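## Task

Place the black cylinder standing upright, centred on top of the blue cube, so that it stays there without any help from the robot at the end.

## Robot and tools

Robot: two arms, left_arm and right_arm, each with six joints and a parallel gripper. The names are labels only; they do not tell you which side of a camera image an arm appears on. In the shared scene frame the origin sits on the table surface midway between the arms, +x runs out over the table, +z is up, and left_arm is on the +y side. Loose objects may occasionally be nudged, and a held part may be briefly pulled.

execute_actions takes "actions", a list holding zero or one item, plus an optional "pictures" boolean (images come by default). An empty list sends nothing and just reports the state. A move item is {"rows": [...], "steps": n} with n from 1 to 15 (default 15); each step lasts 1/30 s, each row is used for one step, and the final row repeats to fill the remaining steps. A wait item is {"steps": n} with n up to 300; it returns after that many steps counted from the previous result, and your reply time is included. A refused call moves nothing.

Each row is one flat list of exactly 14 numbers covering both arms, even if only one moves: left_arm waist, shoulder, elbow, wrist pitch, wrist yaw, wrist roll, gripper; then right_arm in the same order. Joint values are absolute target angles in radians, in the same form the Joint positions block prints, not offsets. Stated ranges per arm: waist -2.618 to 3.054, shoulder 0.000 to 3.142, elbow 0.000 to 3.142, wrist pitch -1.571 to 1.571, wrist yaw -1.571 to 1.571, wrist roll -2.094 to 2.094. True ends may differ by up to 0.036 rad; a target beyond the stated end by over 0.036 that is also further out than the current angle gets the call refused, and a target beyond the real end is clipped, reported as "joint sent to its limit" (possibly about an earlier action still running). The gripper value is an absolute command on a -1 (closed) to +1 (fully open) scale.

Motion limits: each step a joint's target may lead its measured angle by at most 0.202 rad (waist), 0.258 (shoulder), 0.238 (elbow), 0.573 (wrist pitch), 0.522 (wrist yaw and roll); targets implying a hand jump over 70 mm are scaled back toward the current angles. Friction may leave a joint about 0.031 rad short, and tiny commands may not move it. Between calls the arms keep heading to the last row sent, until everything has nearly stopped or a step is HELD; after that only a new action pushes further. Fingers still closing or opening carry on.

Gripping: fingers point along the gripper's +z and close along its y axis. end_effector_position is the spot between the pads, about 1 cm behind the tips. grip_measured is the motor reading on the -1..+1 scale: pads meet near -0.94 and each millimetre of object width adds about 0.0208, with a fixed per-gripper error up to about 0.02. Commanding below the width reading squeezes harder, up to roughly 50 to 62 N per pad; on a rigid flat-sided part the reading settles at most about 0.21 below the width value, lower on round, small or soft ones. Keep resending the closing value to keep the hold. The Joint positions gripper entry is opening in metres, 0.093 fully open to 0.000 closed (error about 1 mm); holding a part it may sit up to about 12 mm below the part's width and can show 0.

Result lines: left_arm and right_arm poses give end_effector_position in metres and end_effector_quat_wxyz in the scene frame; printed positions can be off, more at long reach. Joint positions and Joint velocities come per arm. "joint command not followed" means a clearance check altered or blocked joint targets on some steps. HELD flags steps where your row was not sent in whole or part. Joint torques are raw drive outputs with offsets, scale and noise, not clean load readings. MOTOR HOT appears from 75 °C; at 90 °C that arm halts 10 s, at 100 °C it goes limp and drops. Both show as OVER-TEMPERATURE FAULT. Avoid long hard holds.

Cameras: cam_high, cam_low, cam_left_wrist, cam_right_wrist, all 504x504, in that order. Calibration is given as K, distortion D and T_world_to_cam (world to camera, metres); wrist poses follow the reported joints, and each result lists cameras whose numbers changed. zoom_image takes "camera" (one of those names) and "region" [x0, y0, x1, y1] in pixels of that camera's latest full image, top-left origin, at most 504 by 504, and returns a finer view.

finished_scene takes "scene", the integer number of the scene being ended, and cannot be undone; the result tells whether the goal was met and gives the next task. Ending a reply with no tool call stops everything.

Avoid: objects leaving the table, dropping or slamming parts, hard pushes, the arms striking or pressing on each other. Release the cylinder and move clear so it stands on its own before finishing.

Each tool is called after "Emit:" as name(argument=value, ...), one argument or row to a line, values as JSON.

## Session

Emit:
execute_actions(
  actions=[],
)

Scene clock: 0.00 s of 4500.00 s.
left_arm: end_effector_position=(+0.2149, +0.4777, +0.1142) grip_measured=+0.988 end_effector_quat_wxyz=(+0.141, +0.157, +0.967, +0.146) | right_arm: end_effector_position=(+0.4044, -0.3117, +0.3989) grip_measured=+0.258 end_effector_quat_wxyz=(+0.700, +0.032, +0.713, -0.033)
Joint positions: left_arm=[ 0.538  0.881  0.718 -1.001 -0.047  0.857  0.093] | right_arm=[ 0.013  1.053  1.054 -0.019  0.011 -0.003  0.058]
Joint velocities: left_arm=[ 0.017  0.022  0.002 -0.037 -0.051 -0.022  0.   ] | right_arm=[ 0.002 -0.012 -0.017  0.007 -0.066  0.022 -0.   ]
Joint torques (N m, as the arm reports them, + toward a larger angle): no reading
Motor temperatures (°C, as the motors report them): left_arm=[28 27 26 27 26 29] | right_arm=[28 29 29 29 26 26]

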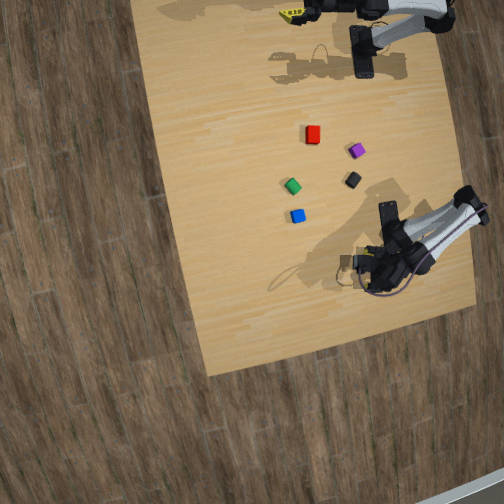

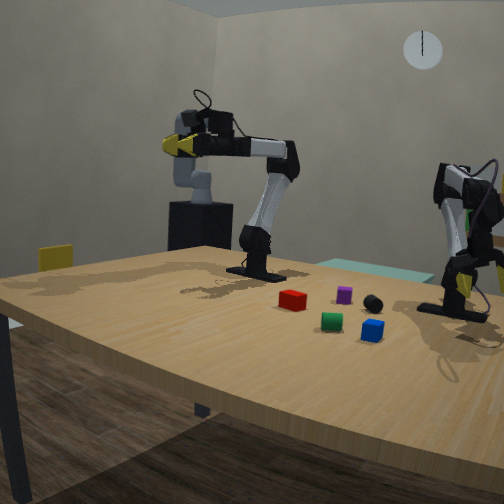

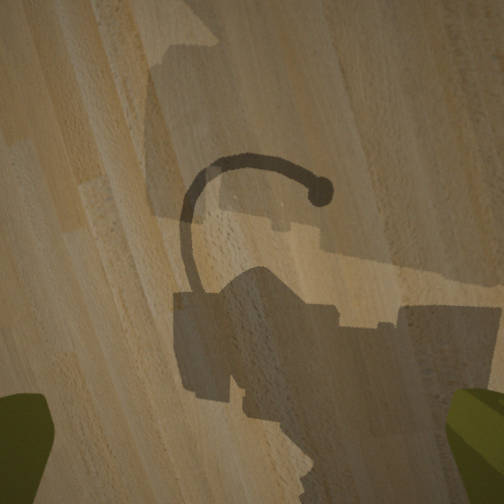

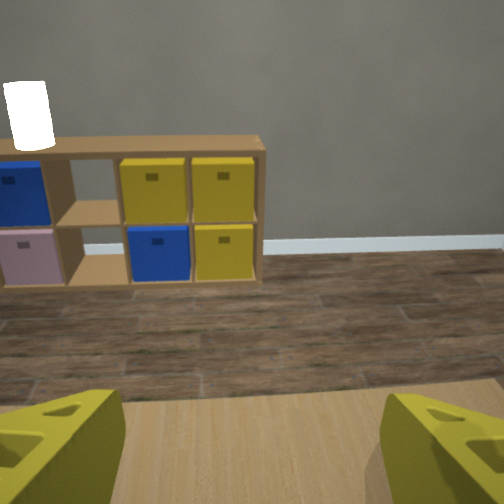

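Emit:
zoom_image(
  camera="cam_high",
  region=[260, 110, 420, 270],
)

Emit:
zoom_image(
  camera="cam_low",
  region=[260, 240, 504, 360],
)

Region (260, 110, 420, 270) of cam_high's 504x504 image, scaled by 3.150, with more detail than that image has.

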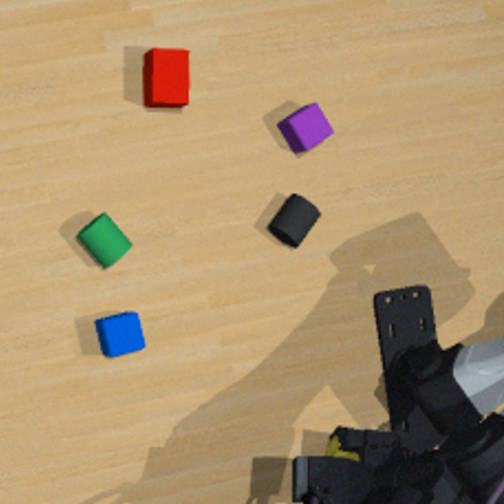

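Region (260, 240, 504, 360) of cam_low's 504x504 image, scaled by 2.066, with more detail than that image has; it fills the top 248 rows of this view, and the rest is white.

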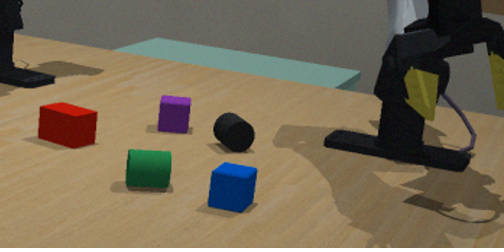

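Emit:
execute_actions(
  actions=[
    {"rows":[[0.45,0.881,0.718,-1.001,-0.047,0.857,1,0.013,1.053,1.054,-0.019,0.011,-0.003,0.258],[0.35,0.881,0.718,-1.001,-0.047,0.857,1,0.013,1.053,1.054,-0.019,0.011,-0.003,0.258],[-0.9,0.881,0.718,-1.001,-0.047,0.857,1,0.013,1.053,1.054,-0.019,0.011,-0.003,0.258]],"steps":15},
  ],
  pictures=false,
)

Emit:
execute_actions(
  actions=[
    {"steps":30},
  ],
)

Scene clock: 56.33 s of 4500.00 s.
left_arm: end_effector_position=(+0.2257, +0.2788, +0.1151) grip_measured=+0.988 end_effector_quat_wxyz=(+0.199, +0.616, +0.760, +0.059) | right_arm: end_effector_position=(+0.4044, -0.3117, +0.3977) grip_measured=+0.258 end_effector_quat_wxyz=(+0.698, +0.032, +0.714, -0.033)
Joint positions: left_arm=[-0.504  0.881  0.718 -0.992 -0.049  0.856  0.093] | right_arm=[ 0.013  1.053  1.054 -0.024  0.011 -0.003  0.058]
Joint velocities: left_arm=[-2.181  0.032  0.002  0.037  0.051 -0.066  0.001] | right_arm=[-0.002 -0.002 -0.012  0.037 -0.081 -0.066 -0.001]
Joint torques (N m, as the arm reports them, + toward a larger angle): left_arm=[ 0.41 -0.43  7.39  1.02  0.08  0.01] | right_arm=[-0.21 -2.7   9.68  2.07  0.04  0.  ]
Motor temperatures (°C, as the motors report them): left_arm=[28 27 32 30 26 29] | right_arm=[28 30 35 36 26 26]
Steps of this call (steps 1 to 90: nothing new was sent; then 52.83 s passed at rest; steps 91 to 105: all 15 steps of this action). Readings (joint positions):
91: left_arm=[0.523 0.881 0.718 -1.001 -0.052 0.857] | right_arm=[0.013 1.053 1.054 -0.024 0.011 -0.003]
92: left_arm=[0.476 0.881 0.718 -1.001 -0.057 0.856] | right_arm=[0.013 1.053 1.054 -0.024 0.011 -0.003]
94: left_arm=[0.331 0.881 0.718 -0.999 -0.056 0.856] | right_arm=[0.013 1.053 1.054 -0.024 0.011 -0.003]
98: left_arm=[0.027 0.881 0.718 -0.994 -0.052 0.856] | right_arm=[0.013 1.053 1.054 -0.024 0.011 -0.003]
105: the state above

Scene clock: 57.33 s of 4500.00 s.
left_arm: end_effector_position=(+0.1764, +0.2168, +0.1151) grip_measured=+0.988 end_effector_quat_wxyz=(+0.207, +0.751, +0.626, +0.015) | right_arm: end_effector_position=(+0.4044, -0.3117, +0.3977) grip_measured=+0.258 end_effector_quat_wxyz=(+0.698, +0.032, +0.714, -0.033)
Joint positions: left_arm=[-0.892  0.881  0.718 -0.992 -0.04   0.856  0.093] | right_arm=[ 0.013  1.053  1.054 -0.024  0.011 -0.003  0.058]
Joint velocities: left_arm=[-0.002  0.007 -0.002 -0.007  0.022 -0.022  0.   ] | right_arm=[-0.007  0.007 -0.002 -0.007  0.037  0.022  0.001]
Joint torques (N m, as the arm reports them, + toward a larger angle): left_arm=[-0.37 -0.18  7.2   0.96  0.02 -0.07] | right_arm=[-0.2  -2.71  9.7   2.06  0.04  0.01]
Motor temperatures (°C, as the motors report them): left_arm=[28 27 32 30 26 29] | right_arm=[28 30 35 36 26 26]
Steps of this call (steps 1 to 30: the robot went on to your last target). Readings (joint positions):
1: left_arm=[-0.580 0.881 0.718 -0.992 -0.049 0.856] | right_arm=[0.013 1.053 1.054 -0.024 0.011 -0.003]
2: left_arm=[-0.656 0.881 0.718 -0.992 -0.049 0.856] | right_arm=[0.013 1.053 1.054 -0.024 0.011 -0.003]
4: left_arm=[-0.801 0.881 0.718 -0.992 -0.046 0.856] | right_arm=[0.013 1.053 1.054 -0.024 0.011 -0.003]
8: left_arm=[-0.892 0.881 0.718 -0.992 -0.040 0.856] | right_arm=[0.013 1.053 1.054 -0.024 0.011 -0.003]
30: the state above
All arms were judged still, so your last target was given up. Only a new action makes them travel on or press farther. Fingers that are still opening or closing keep moving.
camera_calibration (this result's frames):
cam_left_wrist: T_world_to_cam=[[-0.937727, 0.135751, -0.31975, 0.173139], [0.0832641, 0.981483, 0.172505, -0.210189], [0.337247, 0.135138, -0.931666, 0.101125], [0, 0, 0, 1]] pos_world=[0.145754, 0.169127, 0.185835]
cam_right_wrist: T_world_to_cam=[[-0.0825501, -0.996464, 0.0156302, -0.284312], [-0.446196, 0.0229312, -0.894641, 0.581462], [0.89112, -0.0808269, -0.446512, -0.12759], [0, 0, 0, 1]] pos_world=[0.349674, -0.306953, 0.467673]

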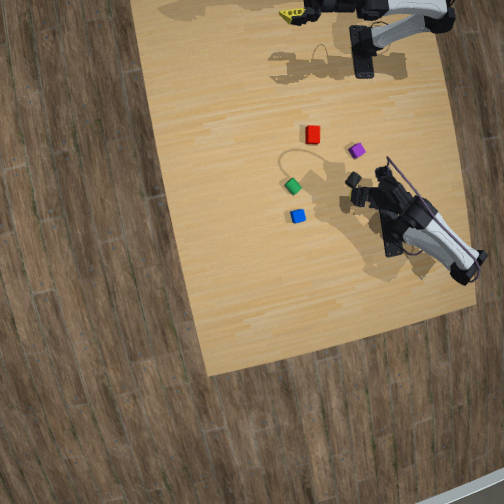

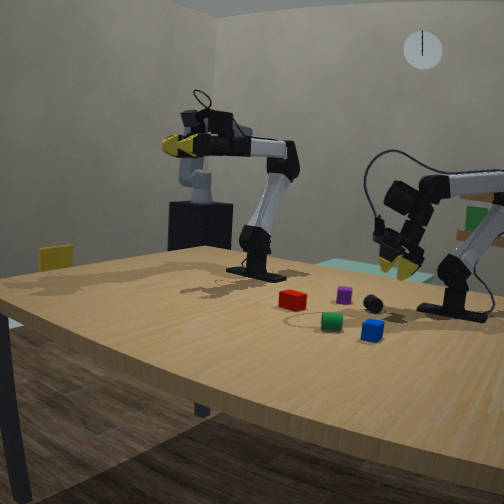

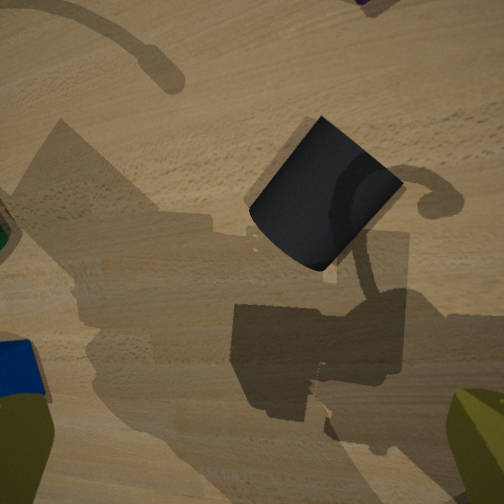

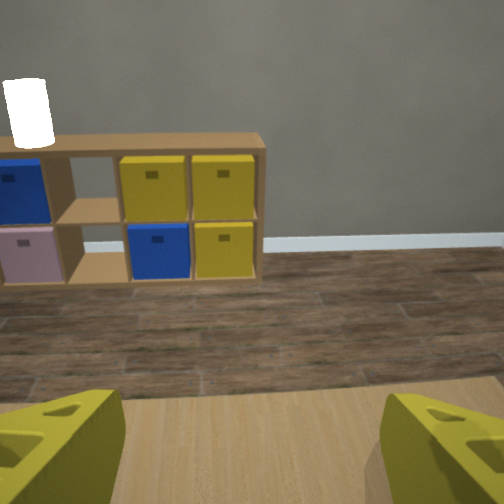

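Emit:
execute_actions(
  actions=[
    {"rows":[[-0.888,0.89,0.724,-0.995,-0.03,0.80,1,0.013,1.053,1.054,-0.024,0.011,-0.003,0.258],[-0.883,0.91,0.732,-0.999,-0.018,0.72,1,0.013,1.053,1.054,-0.024,0.011,-0.003,0.258],[-0.877,0.93,0.741,-1.003,-0.004,0.64,1,0.013,1.053,1.054,-0.024,0.011,-0.003,0.258],[-0.871,0.955,0.75,-1.007,0.011,0.55,1,0.013,1.053,1.054,-0.024,0.011,-0.003,0.258],[-0.865,0.98,0.76,-1.012,0.027,0.45,1,0.013,1.053,1.054,-0.024,0.011,-0.003,0.258],[-0.859,1.0,0.77,-1.017,0.043,0.35,1,0.013,1.053,1.054,-0.024,0.011,-0.003,0.258],[-0.852,1.025,0.78,-1.021,0.06,0.25,1,0.013,1.053,1.054,-0.024,0.011,-0.003,0.258],[-0.846,1.05,0.79,-1.026,0.077,0.15,1,0.013,1.053,1.054,-0.024,0.011,-0.003,0.258],[-0.84,1.075,0.80,-1.031,0.093,0.05,1,0.013,1.053,1.054,-0.024,0.011,-0.003,0.258],[-0.833,1.1,0.81,-1.036,0.11,-0.05,1,0.013,1.053,1.054,-0.024,0.011,-0.003,0.258],[-0.826,1.125,0.82,-1.041,0.127,-0.15,1,0.013,1.053,1.054,-0.024,0.011,-0.003,0.258],[-0.82,1.15,0.831,-1.046,0.143,-0.25,1,0.013,1.053,1.054,-0.024,0.011,-0.003,0.258],[-0.813,1.17,0.841,-1.05,0.16,-0.35,1,0.013,1.053,1.054,-0.024,0.011,-0.003,0.258],[-0.807,1.195,0.852,-1.055,0.176,-0.45,1,0.013,1.053,1.054,-0.024,0.011,-0.003,0.258],[-0.80,1.22,0.862,-1.06,0.192,-0.55,1,0.013,1.053,1.054,-0.024,0.011,-0.003,0.258]]},
  ],
  pictures=false,
)

Emit:
execute_actions(
  actions=[
    {"rows":[[-0.794,1.243,0.872,-1.065,0.209,-0.65,1,0.013,1.053,1.054,-0.024,0.011,-0.003,0.258],[-0.787,1.267,0.883,-1.07,0.226,-0.75,1,0.013,1.053,1.054,-0.024,0.011,-0.003,0.258],[-0.78,1.291,0.893,-1.075,0.242,-0.85,1,0.013,1.053,1.054,-0.024,0.011,-0.003,0.258],[-0.774,1.315,0.903,-1.08,0.258,-0.95,1,0.013,1.053,1.054,-0.024,0.011,-0.003,0.258],[-0.767,1.339,0.914,-1.084,0.274,-1.05,1,0.013,1.053,1.054,-0.024,0.011,-0.003,0.258],[-0.761,1.363,0.924,-1.089,0.291,-1.15,1,0.013,1.053,1.054,-0.024,0.011,-0.003,0.258],[-0.754,1.387,0.934,-1.094,0.307,-1.25,1,0.013,1.053,1.054,-0.024,0.011,-0.003,0.258],[-0.748,1.41,0.944,-1.099,0.322,-1.34,1,0.013,1.053,1.054,-0.024,0.011,-0.003,0.258],[-0.743,1.428,0.952,-1.102,0.335,-1.42,1,0.013,1.053,1.054,-0.024,0.011,-0.003,0.258],[-0.74,1.44,0.957,-1.105,0.344,-1.47,1,0.013,1.053,1.054,-0.024,0.011,-0.003,0.258],[-0.738,1.448,0.96,-1.106,0.349,-1.503,1,0.013,1.053,1.054,-0.024,0.011,-0.003,0.258]]},
  ],
  pictures=false,
)

Emit:
execute_actions(
  actions=[
    {"steps":10},
  ],
)

Scene clock: 116.67 s of 4500.00 s.
left_arm: end_effector_position=(+0.1773, +0.1976, +0.0964) grip_measured=+0.989 end_effector_quat_wxyz=(+0.065, +0.341, +0.932, -0.102) | right_arm: end_effector_position=(+0.4044, -0.3117, +0.3966) grip_measured=+0.258 end_effector_quat_wxyz=(+0.697, +0.032, +0.716, -0.033)
Joint positions: left_arm=[-0.819  1.159  0.827 -1.027  0.12  -0.143  0.093] | right_arm=[ 0.013  1.053  1.054 -0.028  0.011 -0.003  0.058]
Joint velocities: left_arm=[ 0.168  0.672  0.3   -0.051  0.491 -2.703  0.   ] | right_arm=[ 0.007  0.002 -0.022  0.007 -0.022 -0.022  0.001]
Joint torques (N m, as the arm reports them, + toward a larger angle): left_arm=[ 0.68 -0.79  7.77  0.65  0.24 -0.14] | right_arm=[-0.2  -2.69  9.69  2.06  0.04  0.01]
Motor temperatures (°C, as the motors report them): left_arm=[28 27 34 30 26 29] | right_arm=[28 30 37 39 26 26]
Steps of this call (steps 1 to 90: nothing new was sent; then 55.83 s passed at rest; steps 91 to 105: all 15 steps of this action). Readings (joint positions):
91: left_arm=[-0.892 0.881 0.718 -0.992 -0.040 0.849] | right_arm=[0.013 1.053 1.054 -0.024 0.011 -0.003]
92: left_arm=[-0.892 0.881 0.718 -0.992 -0.038 0.828] | right_arm=[0.013 1.053 1.054 -0.025 0.011 -0.003]
94: left_arm=[-0.887 0.896 0.723 -0.994 -0.026 0.752] | right_arm=[0.013 1.053 1.054 -0.027 0.011 -0.003]
98: left_arm=[-0.865 0.988 0.755 -1.003 0.016 0.485] | right_arm=[0.013 1.053 1.054 -0.028 0.011 -0.003]
105: the state above

Scene clock: 117.17 s of 4500.00 s.
left_arm: end_effector_position=(+0.1740, +0.1772, +0.0782) grip_measured=+0.989 end_effector_quat_wxyz=(-0.141, -0.297, +0.941, -0.075) | right_arm: end_effector_position=(+0.4044, -0.3117, +0.3965) grip_measured=+0.258 end_effector_quat_wxyz=(+0.697, +0.032, +0.716, -0.033)
Joint positions: left_arm=[-0.746  1.429  0.937 -1.084  0.32  -1.368  0.093] | right_arm=[ 0.013  1.053  1.054 -0.029  0.011 -0.003  0.058]
Joint velocities: left_arm=[-0.022 -0.002  0.022 -0.139  0.198 -0.813  0.001] | right_arm=[ 0.017  0.002 -0.017  0.007 -0.081 -0.007 -0.001]
Joint torques (N m, as the arm reports them, + toward a larger angle): left_arm=[ 0.79 -3.    7.68  0.16  0.32 -0.15] | right_arm=[-0.2  -2.71  9.69  2.06  0.04  0.01]
Motor temperatures (°C, as the motors report them): left_arm=[28 27 34 30 26 29] | right_arm=[28 30 37 39 26 26]
Steps of this call (steps 1 to 15: all 15 steps of this action). Readings (joint positions):
1: left_arm=[-0.813 1.183 0.837 -1.031 0.135 -0.239] | right_arm=[0.013 1.053 1.054 -0.029 0.011 -0.003]
2: left_arm=[-0.806 1.207 0.848 -1.036 0.152 -0.336] | right_arm=[0.013 1.053 1.054 -0.029 0.011 -0.003]
4: left_arm=[-0.793 1.254 0.868 -1.045 0.184 -0.532] | right_arm=[0.013 1.053 1.054 -0.029 0.011 -0.003]
8: left_arm=[-0.767 1.350 0.910 -1.064 0.248 -0.925] | right_arm=[0.013 1.053 1.054 -0.029 0.011 -0.003]
15: the state above

Scene clock: 117.50 s of 4500.00 s.
left_arm: end_effector_position=(+0.1707, +0.1760, +0.0799) grip_measured=+0.989 end_effector_quat_wxyz=(-0.155, -0.350, +0.921, -0.068) | right_arm: end_effector_position=(+0.4044, -0.3117, +0.3965) grip_measured=+0.258 end_effector_quat_wxyz=(+0.697, +0.032, +0.716, -0.033)
Joint positions: left_arm=[-0.746  1.429  0.94  -1.094  0.34  -1.481  0.093] | right_arm=[ 0.013  1.053  1.054 -0.029  0.011 -0.003  0.058]
Joint velocities: left_arm=[ 0.007  0.002 -0.027  0.007 -0.007 -0.081 -0.   ] | right_arm=[-0.027 -0.007 -0.012 -0.066 -0.051 -0.007  0.001]
Joint torques (N m, as the arm reports them, + toward a larger angle): left_arm=[ 0.74 -2.65  7.71  0.09  0.32 -0.21] | right_arm=[-0.22 -2.72  9.69  2.06  0.04  0.01]
Motor temperatures (°C, as the motors report them): left_arm=[28 27 34 30 26 29] | right_arm=[28 30 37 40 26 26]
Steps of this call (steps 1 to 10: the robot went on to your last target). Readings (joint positions):
1: left_arm=[-0.746 1.429 0.938 -1.087 0.325 -1.394] | right_arm=[0.013 1.053 1.054 -0.029 0.011 -0.003]
2: left_arm=[-0.746 1.429 0.939 -1.089 0.328 -1.414] | right_arm=[0.013 1.053 1.054 -0.029 0.011 -0.003]
4: left_arm=[-0.746 1.429 0.939 -1.092 0.333 -1.444] | right_arm=[0.013 1.053 1.054 -0.029 0.011 -0.003]
8: left_arm=[-0.746 1.429 0.940 -1.094 0.338 -1.474] | right_arm=[0.013 1.053 1.054 -0.029 0.011 -0.003]
10: the state above
camera_calibration (this result's frames):
cam_left_wrist: T_world_to_cam=[[0.666349, -0.74508, 0.0288794, 0.0155106], [-0.546264, -0.461447, 0.699044, 0.155743], [-0.507518, -0.481583, -0.714495, 0.31119], [0, 0, 0, 1]] pos_world=[0.232676, 0.233287, 0.113025]
cam_right_wrist: T_world_to_cam=[[-0.0824728, -0.996471, 0.0156374, -0.28433], [-0.450613, 0.0232904, -0.892416, 0.581389], [0.888902, -0.0806465, -0.450943, -0.125389], [0, 0, 0, 1]] pos_world=[0.34999, -0.306979, 0.466743]

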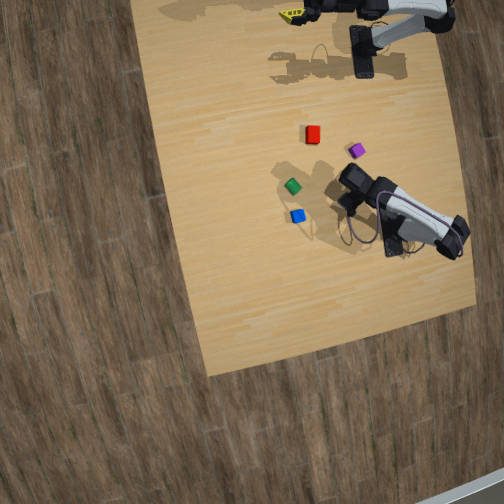

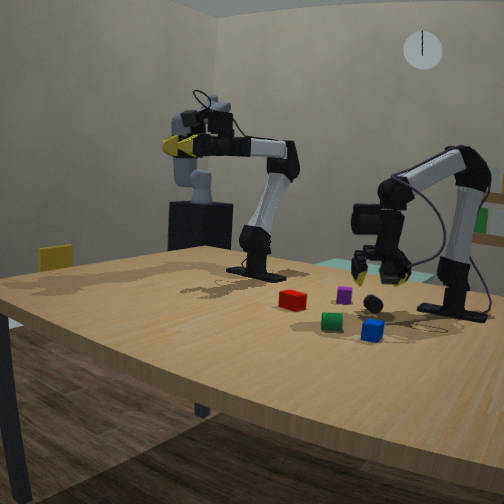

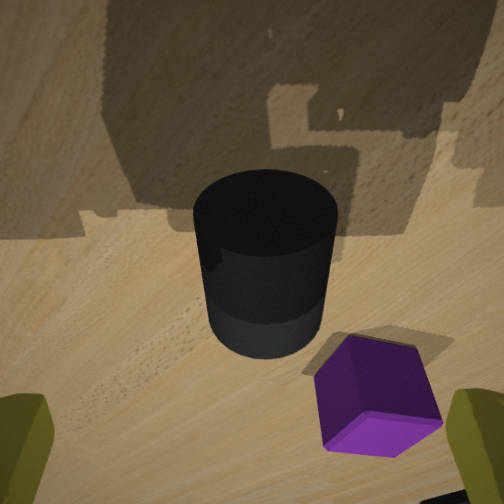

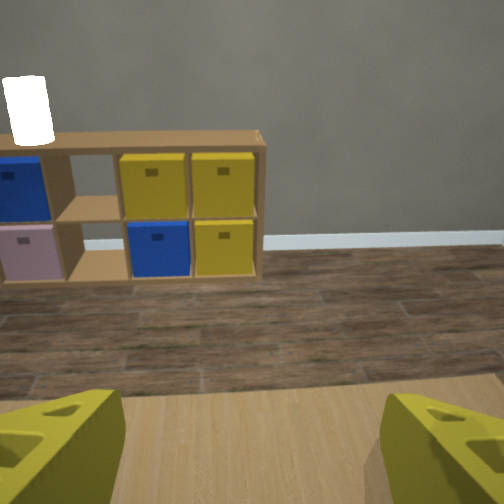

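Emit:
execute_actions(
  actions=[
    {"rows":[[-0.75,1.455,0.945,-1.09,0.349,-1.503,1,0.013,1.053,1.054,-0.024,0.011,-0.003,0.258],[-0.755,1.465,0.935,-1.07,0.349,-1.503,1,0.013,1.053,1.054,-0.024,0.011,-0.003,0.258],[-0.76,1.475,0.922,-1.05,0.349,-1.503,1,0.013,1.053,1.054,-0.024,0.011,-0.003,0.258],[-0.763,1.485,0.909,-1.028,0.349,-1.503,1,0.013,1.053,1.054,-0.024,0.011,-0.003,0.258],[-0.765,1.495,0.896,-1.006,0.349,-1.503,1,0.013,1.053,1.054,-0.024,0.011,-0.003,0.258],[-0.765,1.505,0.883,-0.984,0.349,-1.503,1,0.013,1.053,1.054,-0.024,0.011,-0.003,0.258],[-0.765,1.515,0.87,-0.962,0.349,-1.503,1,0.013,1.053,1.054,-0.024,0.011,-0.003,0.258],[-0.765,1.525,0.857,-0.94,0.349,-1.503,1,0.013,1.053,1.054,-0.024,0.011,-0.003,0.258],[-0.765,1.535,0.844,-0.918,0.349,-1.503,1,0.013,1.053,1.054,-0.024,0.011,-0.003,0.258],[-0.765,1.545,0.831,-0.896,0.349,-1.503,1,0.013,1.053,1.054,-0.024,0.011,-0.003,0.258],[-0.765,1.554,0.82,-0.876,0.349,-1.503,1,0.013,1.053,1.054,-0.024,0.011,-0.003,0.258],[-0.765,1.561,0.812,-0.858,0.349,-1.503,1,0.013,1.053,1.054,-0.024,0.011,-0.003,0.258],[-0.765,1.566,0.806,-0.846,0.349,-1.503,1,0.013,1.053,1.054,-0.024,0.011,-0.003,0.258],[-0.765,1.568,0.803,-0.84,0.349,-1.503,1,0.013,1.053,1.054,-0.024,0.011,-0.003,0.258]]},
  ],
  pictures=false,
)

Emit:
execute_actions(
  actions=[
    {"steps":10},
  ],
)

Scene clock: 144.37 s of 4500.00 s.
left_arm: end_effector_position=(+0.1697, +0.1728, +0.0291) grip_measured=+0.989 end_effector_quat_wxyz=(-0.165, -0.354, +0.919, -0.051) | right_arm: end_effector_position=(+0.4044, -0.3117, +0.3965) grip_measured=+0.258 end_effector_quat_wxyz=(+0.697, +0.032, +0.716, -0.033)
Joint positions: left_arm=[-0.757  1.547  0.828 -0.901  0.343 -1.495  0.093] | right_arm=[ 0.013  1.053  1.054 -0.029  0.011 -0.003  0.058]
Joint velocities: left_arm=[ 0.002  0.105 -0.134  0.242 -0.037 -0.007 -0.001] | right_arm=[ 0.002  0.007 -0.022  0.007 -0.051 -0.007 -0.001]
Joint torques (N m, as the arm reports them, + toward a larger angle): left_arm=[-0.48 -3.74  4.81  0.25  0.37 -0.15] | right_arm=[-0.2  -2.71  9.7   2.06  0.04  0.01]
Motor temperatures (°C, as the motors report them): left_arm=[28 28 35 29 26 29] | right_arm=[28 31 38 41 26 26]
Steps of this call (steps 1 to 30: the robot went on to your last target; steps 31 to 90: nothing new was sent; then 23.37 s passed at rest; steps 91 to 105: all 15 steps of this action). Readings (joint positions):
91: left_arm=[-0.746 1.429 0.940 -1.095 0.342 -1.494] | right_arm=[0.013 1.053 1.054 -0.029 0.011 -0.003]
92: left_arm=[-0.746 1.430 0.940 -1.094 0.342 -1.495] | right_arm=[0.013 1.053 1.054 -0.029 0.011 -0.003]
94: left_arm=[-0.749 1.441 0.940 -1.082 0.342 -1.495] | right_arm=[0.013 1.053 1.054 -0.029 0.011 -0.003]
98: left_arm=[-0.757 1.481 0.911 -1.015 0.343 -1.495] | right_arm=[0.013 1.053 1.054 -0.029 0.011 -0.003]
105: the state above

Scene clock: 144.70 s of 4500.00 s.
left_arm: end_effector_position=(+0.1766, +0.1662, +0.0274) grip_measured=+0.989 end_effector_quat_wxyz=(-0.156, -0.350, +0.921, -0.069) | right_arm: end_effector_position=(+0.4044, -0.3117, +0.3965) grip_measured=+0.258 end_effector_quat_wxyz=(+0.697, +0.032, +0.716, -0.033)
Joint positions: left_arm=[-0.757  1.549  0.825 -0.853  0.343 -1.495  0.093] | right_arm=[ 0.013  1.053  1.054 -0.029  0.011 -0.003  0.058]
Joint velocities: left_arm=[-0.002  0.007 -0.022  0.066 -0.022  0.022 -0.   ] | right_arm=[-0.012 -0.002  0.002 -0.051 -0.022 -0.081 -0.001]
Joint torques (N m, as the arm reports them, + toward a larger angle): left_arm=[-0.39 -3.58  4.51  0.26  0.31 -0.16] | right_arm=[-0.21 -2.7   9.68  2.06  0.04  0.  ]
Motor temperatures (°C, as the motors report them): left_arm=[28 28 35 29 26 29] | right_arm=[28 31 38 41 26 26]
Steps of this call (steps 1 to 10: the robot went on to your last target). Readings (joint positions):
1: left_arm=[-0.757 1.549 0.825 -0.893 0.343 -1.495] | right_arm=[0.013 1.053 1.054 -0.029 0.011 -0.003]
2: left_arm=[-0.757 1.549 0.825 -0.886 0.343 -1.495] | right_arm=[0.013 1.053 1.054 -0.029 0.011 -0.003]
4: left_arm=[-0.757 1.549 0.825 -0.871 0.343 -1.495] | right_arm=[0.013 1.053 1.054 -0.029 0.011 -0.003]
8: left_arm=[-0.757 1.549 0.825 -0.857 0.343 -1.495] | right_arm=[0.013 1.053 1.054 -0.029 0.011 -0.003]
10: the state above
camera_calibration (this result's frames):
cam_left_wrist: T_world_to_cam=[[0.66784, -0.743684, 0.0304086, 0.00520385], [-0.544218, -0.46003, 0.701569, 0.19044], [-0.507756, -0.485084, -0.711953, 0.272465], [0, 0, 0, 1]] pos_world=[0.238511, 0.223647, 0.0602168]
cam_right_wrist: T_world_to_cam=[[-0.0824728, -0.996471, 0.0156374, -0.28433], [-0.450613, 0.0232904, -0.892416, 0.581389], [0.888902, -0.0806465, -0.450943, -0.125389], [0, 0, 0, 1]] pos_world=[0.34999, -0.306979, 0.466743]

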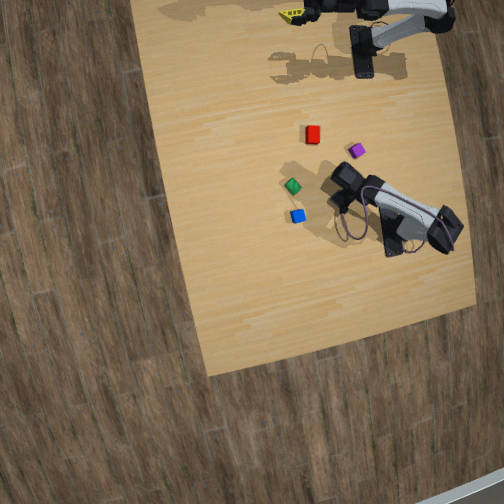

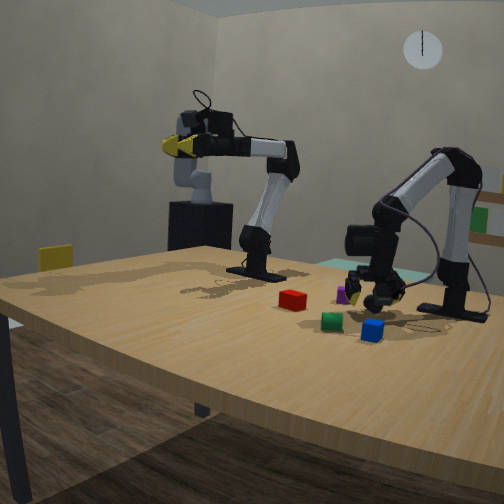

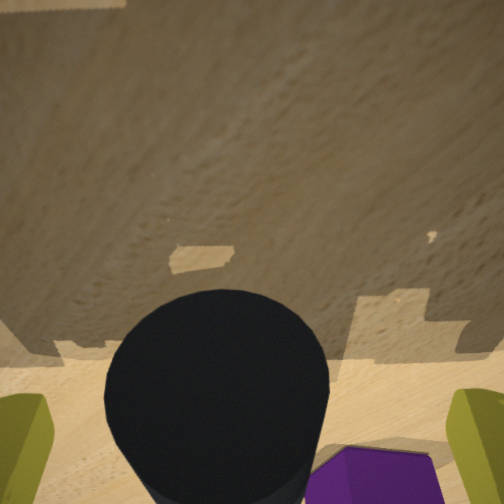

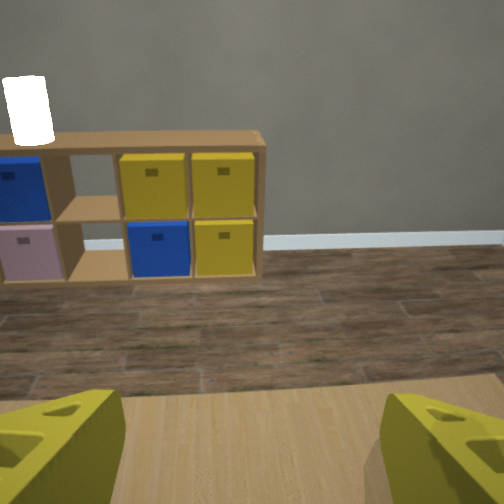

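Emit:
execute_actions(
  actions=[
    {"rows":[[-0.765,1.568,0.797,-0.846,0.349,-1.503,0.9,0.013,1.053,1.054,-0.024,0.011,-0.003,0.258],[-0.765,1.568,0.79,-0.846,0.349,-1.503,0.8,0.013,1.053,1.054,-0.024,0.011,-0.003,0.258],[-0.765,1.568,0.785,-0.846,0.349,-1.503,0.7,0.013,1.053,1.054,-0.024,0.011,-0.003,0.258],[-0.765,1.568,0.782,-0.846,0.349,-1.503,0.6,0.013,1.053,1.054,-0.024,0.011,-0.003,0.258],[-0.765,1.568,0.782,-0.846,0.349,-1.503,0.5,0.013,1.053,1.054,-0.024,0.011,-0.003,0.258]],"steps":15},
  ],
)

Scene clock: 151.00 s of 4500.00 s.
left_arm: end_effector_position=(+0.1733, +0.1693, +0.0236) grip_measured=+0.502 end_effector_quat_wxyz=(-0.158, -0.351, +0.920, -0.065) | right_arm: end_effector_position=(+0.4044, -0.3117, +0.3965) grip_measured=+0.258 end_effector_quat_wxyz=(+0.697, +0.032, +0.716, -0.033)
Joint positions: left_arm=[-0.757  1.549  0.807 -0.847  0.343 -1.495  0.069] | right_arm=[ 0.013  1.053  1.054 -0.029  0.011 -0.003  0.058]
Joint velocities: left_arm=[-0.007 -0.022  0.022 -0.022  0.007  0.037  0.001] | right_arm=[-0.017  0.017  0.007 -0.007  0.022  0.037  0.   ]
Joint torques (N m, as the arm reports them, + toward a larger angle): left_arm=[-0.39 -3.47  4.09  0.18  0.4  -0.2 ] | right_arm=[-0.2  -2.71  9.71  2.06  0.04  0.01]
Motor temperatures (°C, as the motors report them): left_arm=[28 28 34 29 26 29] | right_arm=[28 31 38 41 26 26]
Steps of this call (steps 1 to 30: the robot went on to your last target; steps 31 to 90: nothing new was sent; then 2.80 s passed at rest; steps 91 to 105: all 15 steps of this action). Readings (joint positions):
91: left_arm=[-0.757 1.549 0.825 -0.849 0.343 -1.495] | right_arm=[0.013 1.053 1.054 -0.029 0.011 -0.003]
92: left_arm=[-0.757 1.549 0.825 -0.849 0.343 -1.495] | right_arm=[0.013 1.053 1.054 -0.029 0.011 -0.003]
94: left_arm=[-0.757 1.549 0.820 -0.847 0.343 -1.495] | right_arm=[0.013 1.053 1.054 -0.029 0.011 -0.003]
98: left_arm=[-0.757 1.549 0.808 -0.847 0.343 -1.495] | right_arm=[0.013 1.053 1.054 -0.029 0.011 -0.003]
105: the state above
camera_calibration (this result's frames):
cam_left_wrist: T_world_to_cam=[[0.668301, -0.743632, 0.0196286, 0.0100048], [-0.5386, -0.465502, 0.702295, 0.192707], [-0.513112, -0.479916, -0.711616, 0.269691], [0, 0, 0, 1]] pos_world=[0.235487, 0.226574, 0.0563829]
cam_right_wrist: T_world_to_cam=[[-0.0824728, -0.996471, 0.0156374, -0.28433], [-0.450613, 0.0232904, -0.892416, 0.581389], [0.888902, -0.0806465, -0.450943, -0.125389], [0, 0, 0, 1]] pos_world=[0.34999, -0.306979, 0.466743]

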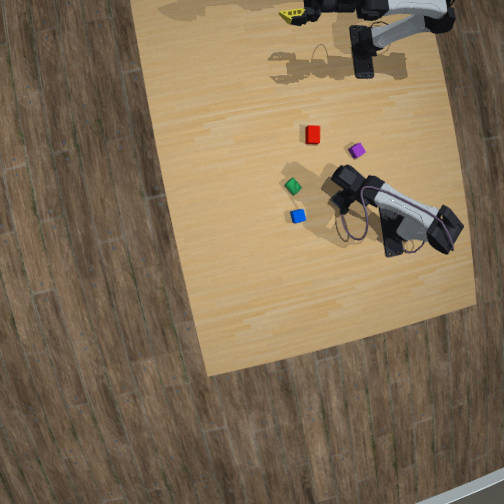

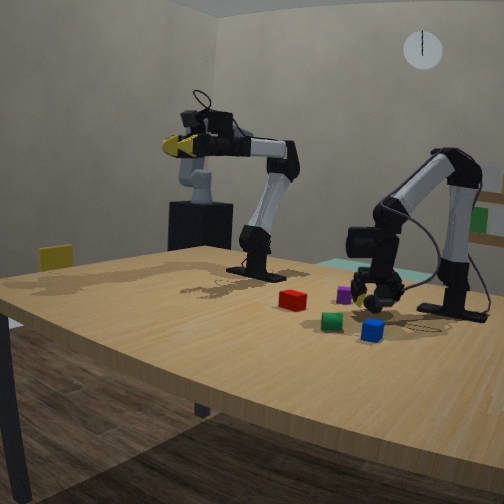

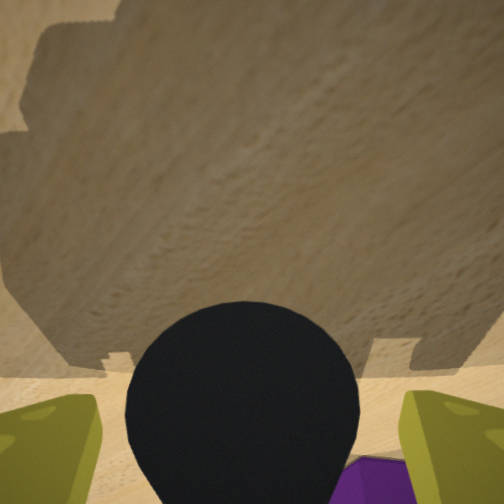

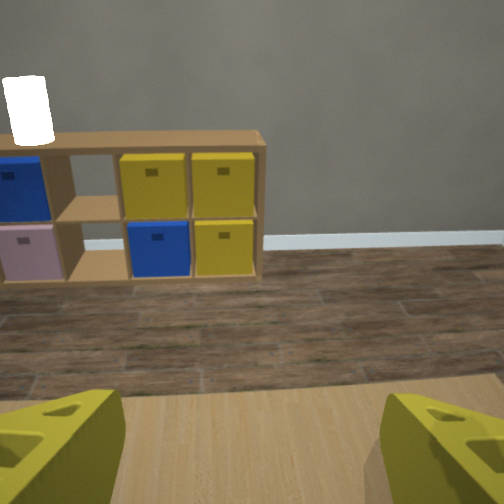

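Emit:
execute_actions(
  actions=[
    {"rows":[[-0.772,1.568,0.782,-0.846,0.349,-1.503,0.5,0.013,1.053,1.054,-0.024,0.011,-0.003,0.258],[-0.779,1.568,0.782,-0.846,0.349,-1.503,0.45,0.013,1.053,1.054,-0.024,0.011,-0.003,0.258],[-0.786,1.568,0.782,-0.846,0.349,-1.503,0.4,0.013,1.053,1.054,-0.024,0.011,-0.003,0.258],[-0.786,1.568,0.782,-0.846,0.349,-1.503,0.33,0.013,1.053,1.054,-0.024,0.011,-0.003,0.258],[-0.786,1.568,0.782,-0.846,0.349,-1.503,0.26,0.013,1.053,1.054,-0.024,0.011,-0.003,0.258],[-0.786,1.568,0.782,-0.846,0.349,-1.503,0.19,0.013,1.053,1.054,-0.024,0.011,-0.003,0.258],[-0.786,1.568,0.782,-0.846,0.349,-1.503,0.12,0.013,1.053,1.054,-0.024,0.011,-0.003,0.258],[-0.786,1.568,0.782,-0.846,0.349,-1.503,0.06,0.013,1.053,1.054,-0.024,0.011,-0.003,0.258],[-0.786,1.568,0.782,-0.846,0.349,-1.503,0.0,0.013,1.053,1.054,-0.024,0.011,-0.003,0.258],[-0.786,1.568,0.782,-0.846,0.349,-1.503,-0.06,0.013,1.053,1.054,-0.024,0.011,-0.003,0.258],[-0.786,1.568,0.782,-0.846,0.349,-1.503,-0.12,0.013,1.053,1.054,-0.024,0.011,-0.003,0.258],[-0.786,1.568,0.782,-0.846,0.349,-1.503,-0.18,0.013,1.053,1.054,-0.024,0.011,-0.003,0.258],[-0.786,1.568,0.782,-0.846,0.349,-1.503,-0.24,0.013,1.053,1.054,-0.024,0.011,-0.003,0.258],[-0.786,1.568,0.782,-0.846,0.349,-1.503,-0.3,0.013,1.053,1.054,-0.024,0.011,-0.003,0.258],[-0.786,1.568,0.782,-0.846,0.349,-1.503,-0.35,0.013,1.053,1.054,-0.024,0.011,-0.003,0.258]]},
  ],
  pictures=false,
)

Emit:
execute_actions(
  actions=[
    {"steps":10},
  ],
)

Scene clock: 165.03 s of 4500.00 s.
left_arm: end_effector_position=(+0.1689, +0.1666, +0.0236) grip_measured=-0.298 end_effector_quat_wxyz=(-0.159, -0.341, +0.924, -0.063) | right_arm: end_effector_position=(+0.4044, -0.3117, +0.3965) grip_measured=+0.258 end_effector_quat_wxyz=(+0.697, +0.032, +0.716, -0.033)
Joint positions: left_arm=[-0.778  1.549  0.807 -0.847  0.344 -1.495  0.031] | right_arm=[ 0.013  1.053  1.054 -0.029  0.011 -0.003  0.058]
Joint velocities: left_arm=[-0.007 -0.002 -0.002 -0.022 -0.007 -0.022 -0.051] | right_arm=[-0.012  0.002 -0.022 -0.051  0.022 -0.022  0.   ]
Joint torques (N m, as the arm reports them, + toward a larger angle): left_arm=[-0.42 -3.56  4.3   0.24  0.31 -0.21] | right_arm=[-0.21 -2.71  9.69  2.06  0.04  0.  ]
Motor temperatures (°C, as the motors report them): left_arm=[28 28 33 28 26 29] | right_arm=[28 31 39 42 26 26]
Steps of this call (steps 1 to 15: the robot went on to your last target; steps 16 to 90: nothing new was sent; then 10.53 s passed at rest; steps 91 to 105: all 15 steps of this action). Readings (joint positions):
91: left_arm=[-0.758 1.549 0.807 -0.847 0.343 -1.495] | right_arm=[0.013 1.053 1.054 -0.029 0.011 -0.003]
92: left_arm=[-0.761 1.549 0.807 -0.847 0.343 -1.495] | right_arm=[0.013 1.053 1.054 -0.029 0.011 -0.003]
94: left_arm=[-0.772 1.549 0.807 -0.847 0.343 -1.495] | right_arm=[0.013 1.053 1.054 -0.029 0.011 -0.003]
98: left_arm=[-0.778 1.549 0.807 -0.847 0.344 -1.495] | right_arm=[0.013 1.053 1.054 -0.029 0.011 -0.003]
105: the state above

Scene clock: 165.37 s of 4500.00 s.
left_arm: end_effector_position=(+0.1689, +0.1666, +0.0236) grip_measured=-0.310 end_effector_quat_wxyz=(-0.159, -0.341, +0.924, -0.063) | right_arm: end_effector_position=(+0.4044, -0.3117, +0.3965) grip_measured=+0.258 end_effector_quat_wxyz=(+0.697, +0.032, +0.716, -0.033)
Joint positions: left_arm=[-0.778  1.549  0.807 -0.847  0.344 -1.495  0.03 ] | right_arm=[ 0.013  1.053  1.054 -0.029  0.011 -0.003  0.058]
Joint velocities: left_arm=[-0.012 -0.012  0.012  0.022  0.051  0.007 -0.001] | right_arm=[-0.012  0.002 -0.027 -0.022 -0.007 -0.022  0.001]
Joint torques (N m, as the arm reports them, + toward a larger angle): left_arm=[-0.11 -3.64  3.87  0.14  0.28 -0.2 ] | right_arm=[-0.22 -2.73  9.7   2.06  0.04  0.  ]
Motor temperatures (°C, as the motors report them): left_arm=[28 28 33 28 26 29] | right_arm=[28 31 39 42 26 26]
Steps of this call (steps 1 to 10: the robot went on to your last target). Readings (joint positions):
1: left_arm=[-0.778 1.549 0.807 -0.847 0.344 -1.495] | right_arm=[0.013 1.053 1.054 -0.029 0.011 -0.003]
2: left_arm=[-0.778 1.549 0.807 -0.847 0.344 -1.495] | right_arm=[0.013 1.053 1.054 -0.029 0.011 -0.003]
4: left_arm=[-0.778 1.549 0.807 -0.847 0.344 -1.495] | right_arm=[0.013 1.053 1.054 -0.029 0.011 -0.003]
8: left_arm=[-0.778 1.549 0.807 -0.847 0.344 -1.495] | right_arm=[0.013 1.053 1.054 -0.029 0.011 -0.003]
10: the state above
camera_calibration (this result's frames):
cam_left_wrist: T_world_to_cam=[[0.651985, -0.757977, 0.0196552, 0.0160784], [-0.548401, -0.453497, 0.702565, 0.188659], [-0.523614, -0.468841, -0.711348, 0.266021], [0, 0, 0, 1]] pos_world=[0.23227, 0.222465, 0.0563724]
cam_right_wrist: T_world_to_cam=[[-0.0824728, -0.996471, 0.0156374, -0.28433], [-0.450613, 0.0232904, -0.892416, 0.581389], [0.888902, -0.0806465, -0.450943, -0.125389], [0, 0, 0, 1]] pos_world=[0.34999, -0.306979, 0.466743]

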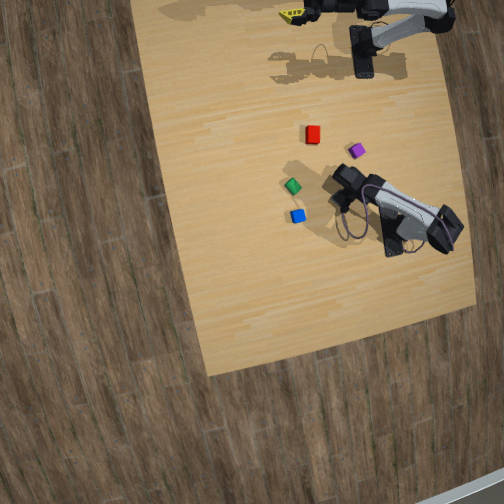

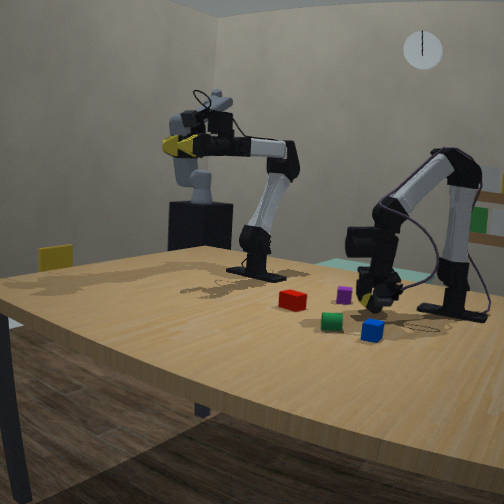

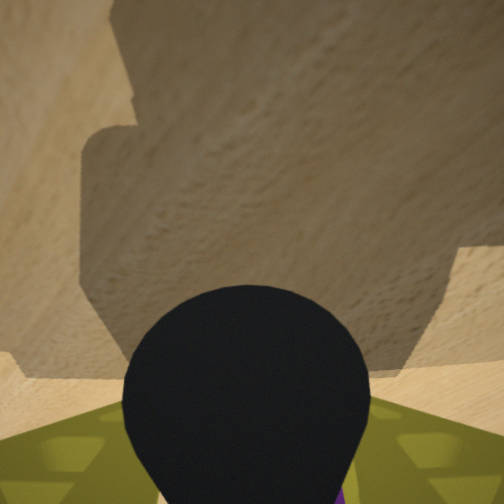

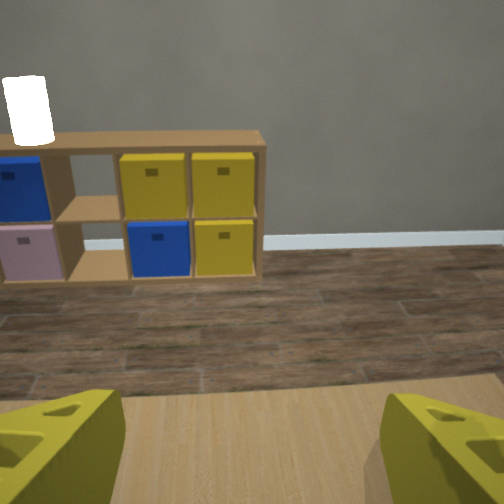

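Emit:
execute_actions(
  actions=[
    {"rows":[[-0.786,1.55,0.81,-0.85,0.349,-1.503,-0.35,0.013,1.053,1.054,-0.024,0.011,-0.003,0.258],[-0.786,1.54,0.825,-0.856,0.349,-1.503,-0.35,0.013,1.053,1.054,-0.024,0.011,-0.003,0.258],[-0.786,1.53,0.835,-0.864,0.349,-1.503,-0.35,0.013,1.053,1.054,-0.024,0.011,-0.003,0.258],[-0.786,1.518,0.845,-0.874,0.349,-1.503,-0.35,0.013,1.053,1.054,-0.024,0.011,-0.003,0.258],[-0.786,1.505,0.855,-0.884,0.349,-1.503,-0.35,0.013,1.053,1.054,-0.024,0.011,-0.003,0.258],[-0.786,1.49,0.865,-0.894,0.349,-1.503,-0.35,0.013,1.053,1.054,-0.024,0.011,-0.003,0.258],[-0.786,1.475,0.873,-0.9,0.349,-1.503,-0.35,0.013,1.053,1.054,-0.024,0.011,-0.003,0.258],[-0.786,1.46,0.88,-0.9,0.349,-1.503,-0.35,0.013,1.053,1.054,-0.024,0.011,-0.003,0.258],[-0.78,1.445,0.885,-0.9,0.345,-1.49,-0.35,0.013,1.053,1.054,-0.024,0.011,-0.003,0.258],[-0.77,1.43,0.885,-0.895,0.34,-1.46,-0.35,0.013,1.053,1.054,-0.024,0.011,-0.003,0.258],[-0.755,1.415,0.885,-0.89,0.33,-1.42,-0.35,0.013,1.053,1.054,-0.024,0.011,-0.003,0.258],[-0.735,1.40,0.885,-0.88,0.315,-1.37,-0.35,0.013,1.053,1.054,-0.024,0.011,-0.003,0.258],[-0.71,1.385,0.885,-0.87,0.298,-1.3,-0.35,0.013,1.053,1.054,-0.024,0.011,-0.003,0.258],[-0.685,1.37,0.885,-0.857,0.28,-1.22,-0.35,0.013,1.053,1.054,-0.024,0.011,-0.003,0.258],[-0.66,1.355,0.885,-0.843,0.26,-1.13,-0.35,0.013,1.053,1.054,-0.024,0.011,-0.003,0.258]]},
  ],
  pictures=false,
)

Emit:
execute_actions(
  actions=[
    {"rows":[[-0.63,1.34,0.885,-0.828,0.24,-1.04,-0.35,0.013,1.053,1.054,-0.024,0.011,-0.003,0.258],[-0.60,1.325,0.885,-0.813,0.22,-0.95,-0.35,0.013,1.053,1.054,-0.024,0.011,-0.003,0.258],[-0.57,1.31,0.885,-0.798,0.2,-0.86,-0.35,0.013,1.053,1.054,-0.024,0.011,-0.003,0.258],[-0.54,1.297,0.885,-0.783,0.18,-0.77,-0.35,0.013,1.053,1.054,-0.024,0.011,-0.003,0.258],[-0.51,1.284,0.885,-0.768,0.16,-0.68,-0.35,0.013,1.053,1.054,-0.024,0.011,-0.003,0.258],[-0.48,1.272,0.885,-0.753,0.14,-0.59,-0.35,0.013,1.053,1.054,-0.024,0.011,-0.003,0.258],[-0.45,1.26,0.885,-0.738,0.12,-0.5,-0.35,0.013,1.053,1.054,-0.024,0.011,-0.003,0.258],[-0.42,1.25,0.885,-0.723,0.1,-0.41,-0.35,0.013,1.053,1.054,-0.024,0.011,-0.003,0.258],[-0.39,1.24,0.885,-0.708,0.08,-0.32,-0.35,0.013,1.053,1.054,-0.024,0.011,-0.003,0.258],[-0.365,1.23,0.885,-0.694,0.06,-0.24,-0.35,0.013,1.053,1.054,-0.024,0.011,-0.003,0.258],[-0.34,1.222,0.885,-0.68,0.042,-0.165,-0.35,0.013,1.053,1.054,-0.024,0.011,-0.003,0.258],[-0.32,1.215,0.885,-0.667,0.026,-0.1,-0.35,0.013,1.053,1.054,-0.024,0.011,-0.003,0.258],[-0.305,1.21,0.885,-0.657,0.012,-0.05,-0.35,0.013,1.053,1.054,-0.024,0.011,-0.003,0.258],[-0.294,1.207,0.885,-0.649,0.0,-0.015,-0.35,0.013,1.053,1.054,-0.024,0.011,-0.003,0.258],[-0.287,1.205,0.885,-0.645,-0.007,0.008,-0.35,0.013,1.053,1.054,-0.024,0.011,-0.003,0.258]]},
  ],
  pictures=false,
)

Emit:
execute_actions(
  actions=[
    {"steps":25},
  ],
)

Scene clock: 197.97 s of 4500.00 s.
left_arm: end_effector_position=(+0.2033, +0.1617, +0.0718) grip_measured=-0.310 end_effector_quat_wxyz=(-0.093, -0.289, +0.940, -0.154) | right_arm: end_effector_position=(+0.4044, -0.3117, +0.3965) grip_measured=+0.258 end_effector_quat_wxyz=(+0.697, +0.032, +0.716, -0.033)
Joint positions: left_arm=[-0.711  1.395  0.869 -0.872  0.32  -1.347  0.03 ] | right_arm=[ 0.013  1.053  1.054 -0.029  0.011 -0.003  0.058]
Joint velocities: left_arm=[ 0.72  -0.388 -0.002  0.125 -0.374  1.399 -0.001] | right_arm=[-0.002 -0.017  0.007  0.007  0.037 -0.051 -0.002]
Joint torques (N m, as the arm reports them, + toward a larger angle): left_arm=[ 0.72 -5.71  7.59  0.59  0.11 -0.01] | right_arm=[-0.22 -2.71  9.69  2.06  0.04  0.01]
Motor temperatures (°C, as the motors report them): left_arm=[28 29 32 28 26 29] | right_arm=[28 31 39 43 26 26]
Steps of this call (steps 1 to 15: the robot went on to your last target; steps 16 to 90: nothing new was sent; then 29.10 s passed at rest; steps 91 to 105: all 15 steps of this action). Readings (joint positions):
91: left_arm=[-0.778 1.549 0.807 -0.847 0.344 -1.495] | right_arm=[0.013 1.053 1.054 -0.029 0.011 -0.003]
92: left_arm=[-0.778 1.549 0.807 -0.847 0.344 -1.495] | right_arm=[0.013 1.053 1.054 -0.029 0.011 -0.003]
94: left_arm=[-0.778 1.548 0.810 -0.851 0.344 -1.495] | right_arm=[0.013 1.053 1.054 -0.029 0.011 -0.003]
98: left_arm=[-0.778 1.510 0.839 -0.876 0.344 -1.495] | right_arm=[0.013 1.053 1.054 -0.029 0.011 -0.003]
105: the state above

Scene clock: 198.47 s of 4500.00 s.
left_arm: end_effector_position=(+0.3308, +0.2663, +0.1226) grip_measured=-0.309 end_effector_quat_wxyz=(+0.241, +0.048, +0.964, -0.098) | right_arm: end_effector_position=(+0.4044, -0.3117, +0.3964) grip_measured=+0.258 end_effector_quat_wxyz=(+0.696, +0.032, +0.716, -0.033)
Joint positions: left_arm=[-0.308  1.228  0.869 -0.688  0.058 -0.237  0.03 ] | right_arm=[ 0.013  1.053  1.054 -0.029  0.011 -0.003  0.058]
Joint velocities: left_arm=[ 0.335 -0.11  -0.007  0.286 -0.447  1.604  0.001] | right_arm=[-0.022 -0.007  0.002  0.066 -0.022  0.051  0.   ]
Joint torques (N m, as the arm reports them, + toward a larger angle): left_arm=[ 0.33 -4.92  8.44  1.15  0.13  0.01] | right_arm=[-0.21 -2.72  9.68  2.07  0.04  0.01]
Motor temperatures (°C, as the motors report them): left_arm=[28 29 32 28 26 29] | right_arm=[28 31 39 43 26 26]
Steps of this call (steps 1 to 15: all 15 steps of this action). Readings (joint positions):
1: left_arm=[-0.685 1.382 0.869 -0.866 0.308 -1.291] | right_arm=[0.013 1.053 1.054 -0.029 0.011 -0.003]
2: left_arm=[-0.656 1.368 0.869 -0.858 0.293 -1.228] | right_arm=[0.013 1.053 1.054 -0.029 0.011 -0.003]
4: left_arm=[-0.596 1.339 0.869 -0.836 0.261 -1.086] | right_arm=[0.013 1.053 1.054 -0.029 0.011 -0.003]
8: left_arm=[-0.475 1.287 0.869 -0.783 0.187 -0.766] | right_arm=[0.013 1.053 1.054 -0.029 0.011 -0.003]
15: the state above

Scene clock: 199.30 s of 4500.00 s.
left_arm: end_effector_position=(+0.3427, +0.2774, +0.1285) grip_measured=-0.309 end_effector_quat_wxyz=(+0.276, +0.146, +0.949, -0.043) | right_arm: end_effector_position=(+0.4044, -0.3117, +0.3964) grip_measured=+0.258 end_effector_quat_wxyz=(+0.696, +0.032, +0.716, -0.033)
Joint positions: left_arm=[-0.293  1.223  0.869 -0.651  0.001 -0.001  0.03 ] | right_arm=[ 0.013  1.053  1.054 -0.029  0.011 -0.003  0.058]
Joint velocities: left_arm=[-0.007  0.002  0.007  0.022 -0.037  0.007 -0.001] | right_arm=[ 0.002  0.002  0.007 -0.007 -0.051  0.051 -0.001]
Joint torques (N m, as the arm reports them, + toward a larger angle): left_arm=[ 0.56 -4.99  8.55  1.34  0.03 -0.02] | right_arm=[-0.21 -2.72  9.68  2.06  0.04  0.01]
Motor temperatures (°C, as the motors report them): left_arm=[28 29 32 28 26 29] | right_arm=[28 31 39 43 26 26]
Steps of this call (steps 1 to 25: the robot went on to your last target). Readings (joint positions):
1: left_arm=[-0.299 1.225 0.869 -0.678 0.044 -0.190] | right_arm=[0.013 1.053 1.054 -0.029 0.011 -0.003]
2: left_arm=[-0.295 1.223 0.869 -0.671 0.034 -0.151] | right_arm=[0.013 1.053 1.054 -0.029 0.011 -0.003]
4: left_arm=[-0.293 1.223 0.869 -0.662 0.021 -0.097] | right_arm=[0.013 1.053 1.054 -0.029 0.011 -0.003]
8: left_arm=[-0.293 1.223 0.869 -0.654 0.009 -0.039] | right_arm=[0.013 1.053 1.054 -0.029 0.011 -0.003]
25: the state above
camera_calibration (this result's frames):
cam_left_wrist: T_world_to_cam=[[-0.308089, -0.951308, 0.00966745, 0.368637], [-0.943554, 0.304248, -0.130914, 0.292854], [0.121599, -0.0494551, -0.991347, 0.182124], [0, 0, 0, 1]] pos_world=[0.367751, 0.270594, 0.215323]
cam_right_wrist: T_world_to_cam=[[-0.0824669, -0.996471, 0.015638, -0.284331], [-0.450952, 0.023318, -0.892244, 0.581383], [0.88873, -0.0806325, -0.451284, -0.12522], [0, 0, 0, 1]] pos_world=[0.350015, -0.306981, 0.466672]

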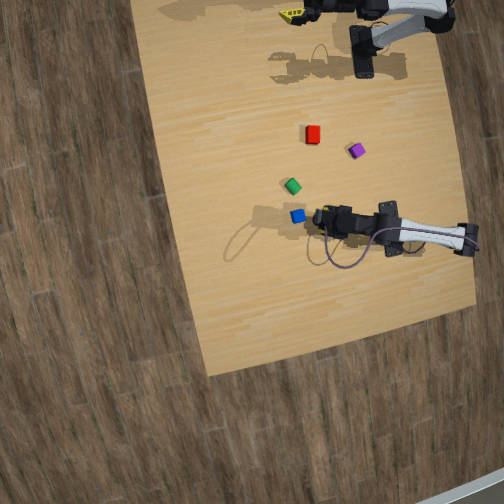

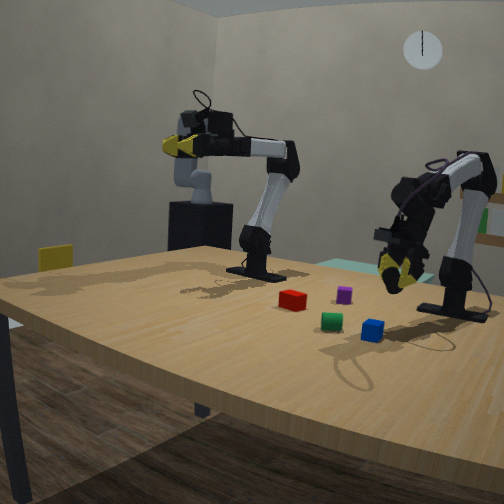

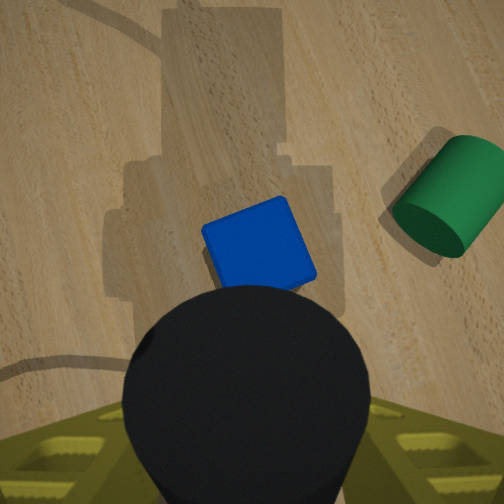

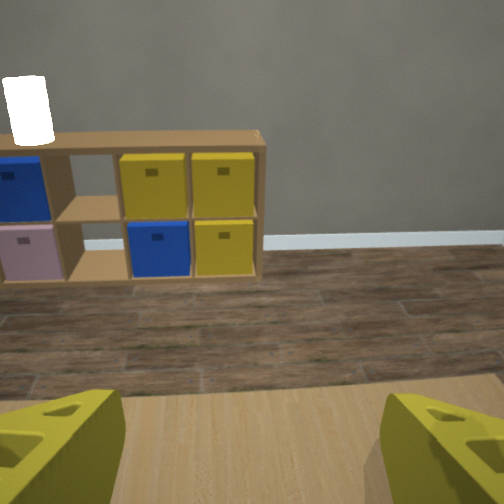

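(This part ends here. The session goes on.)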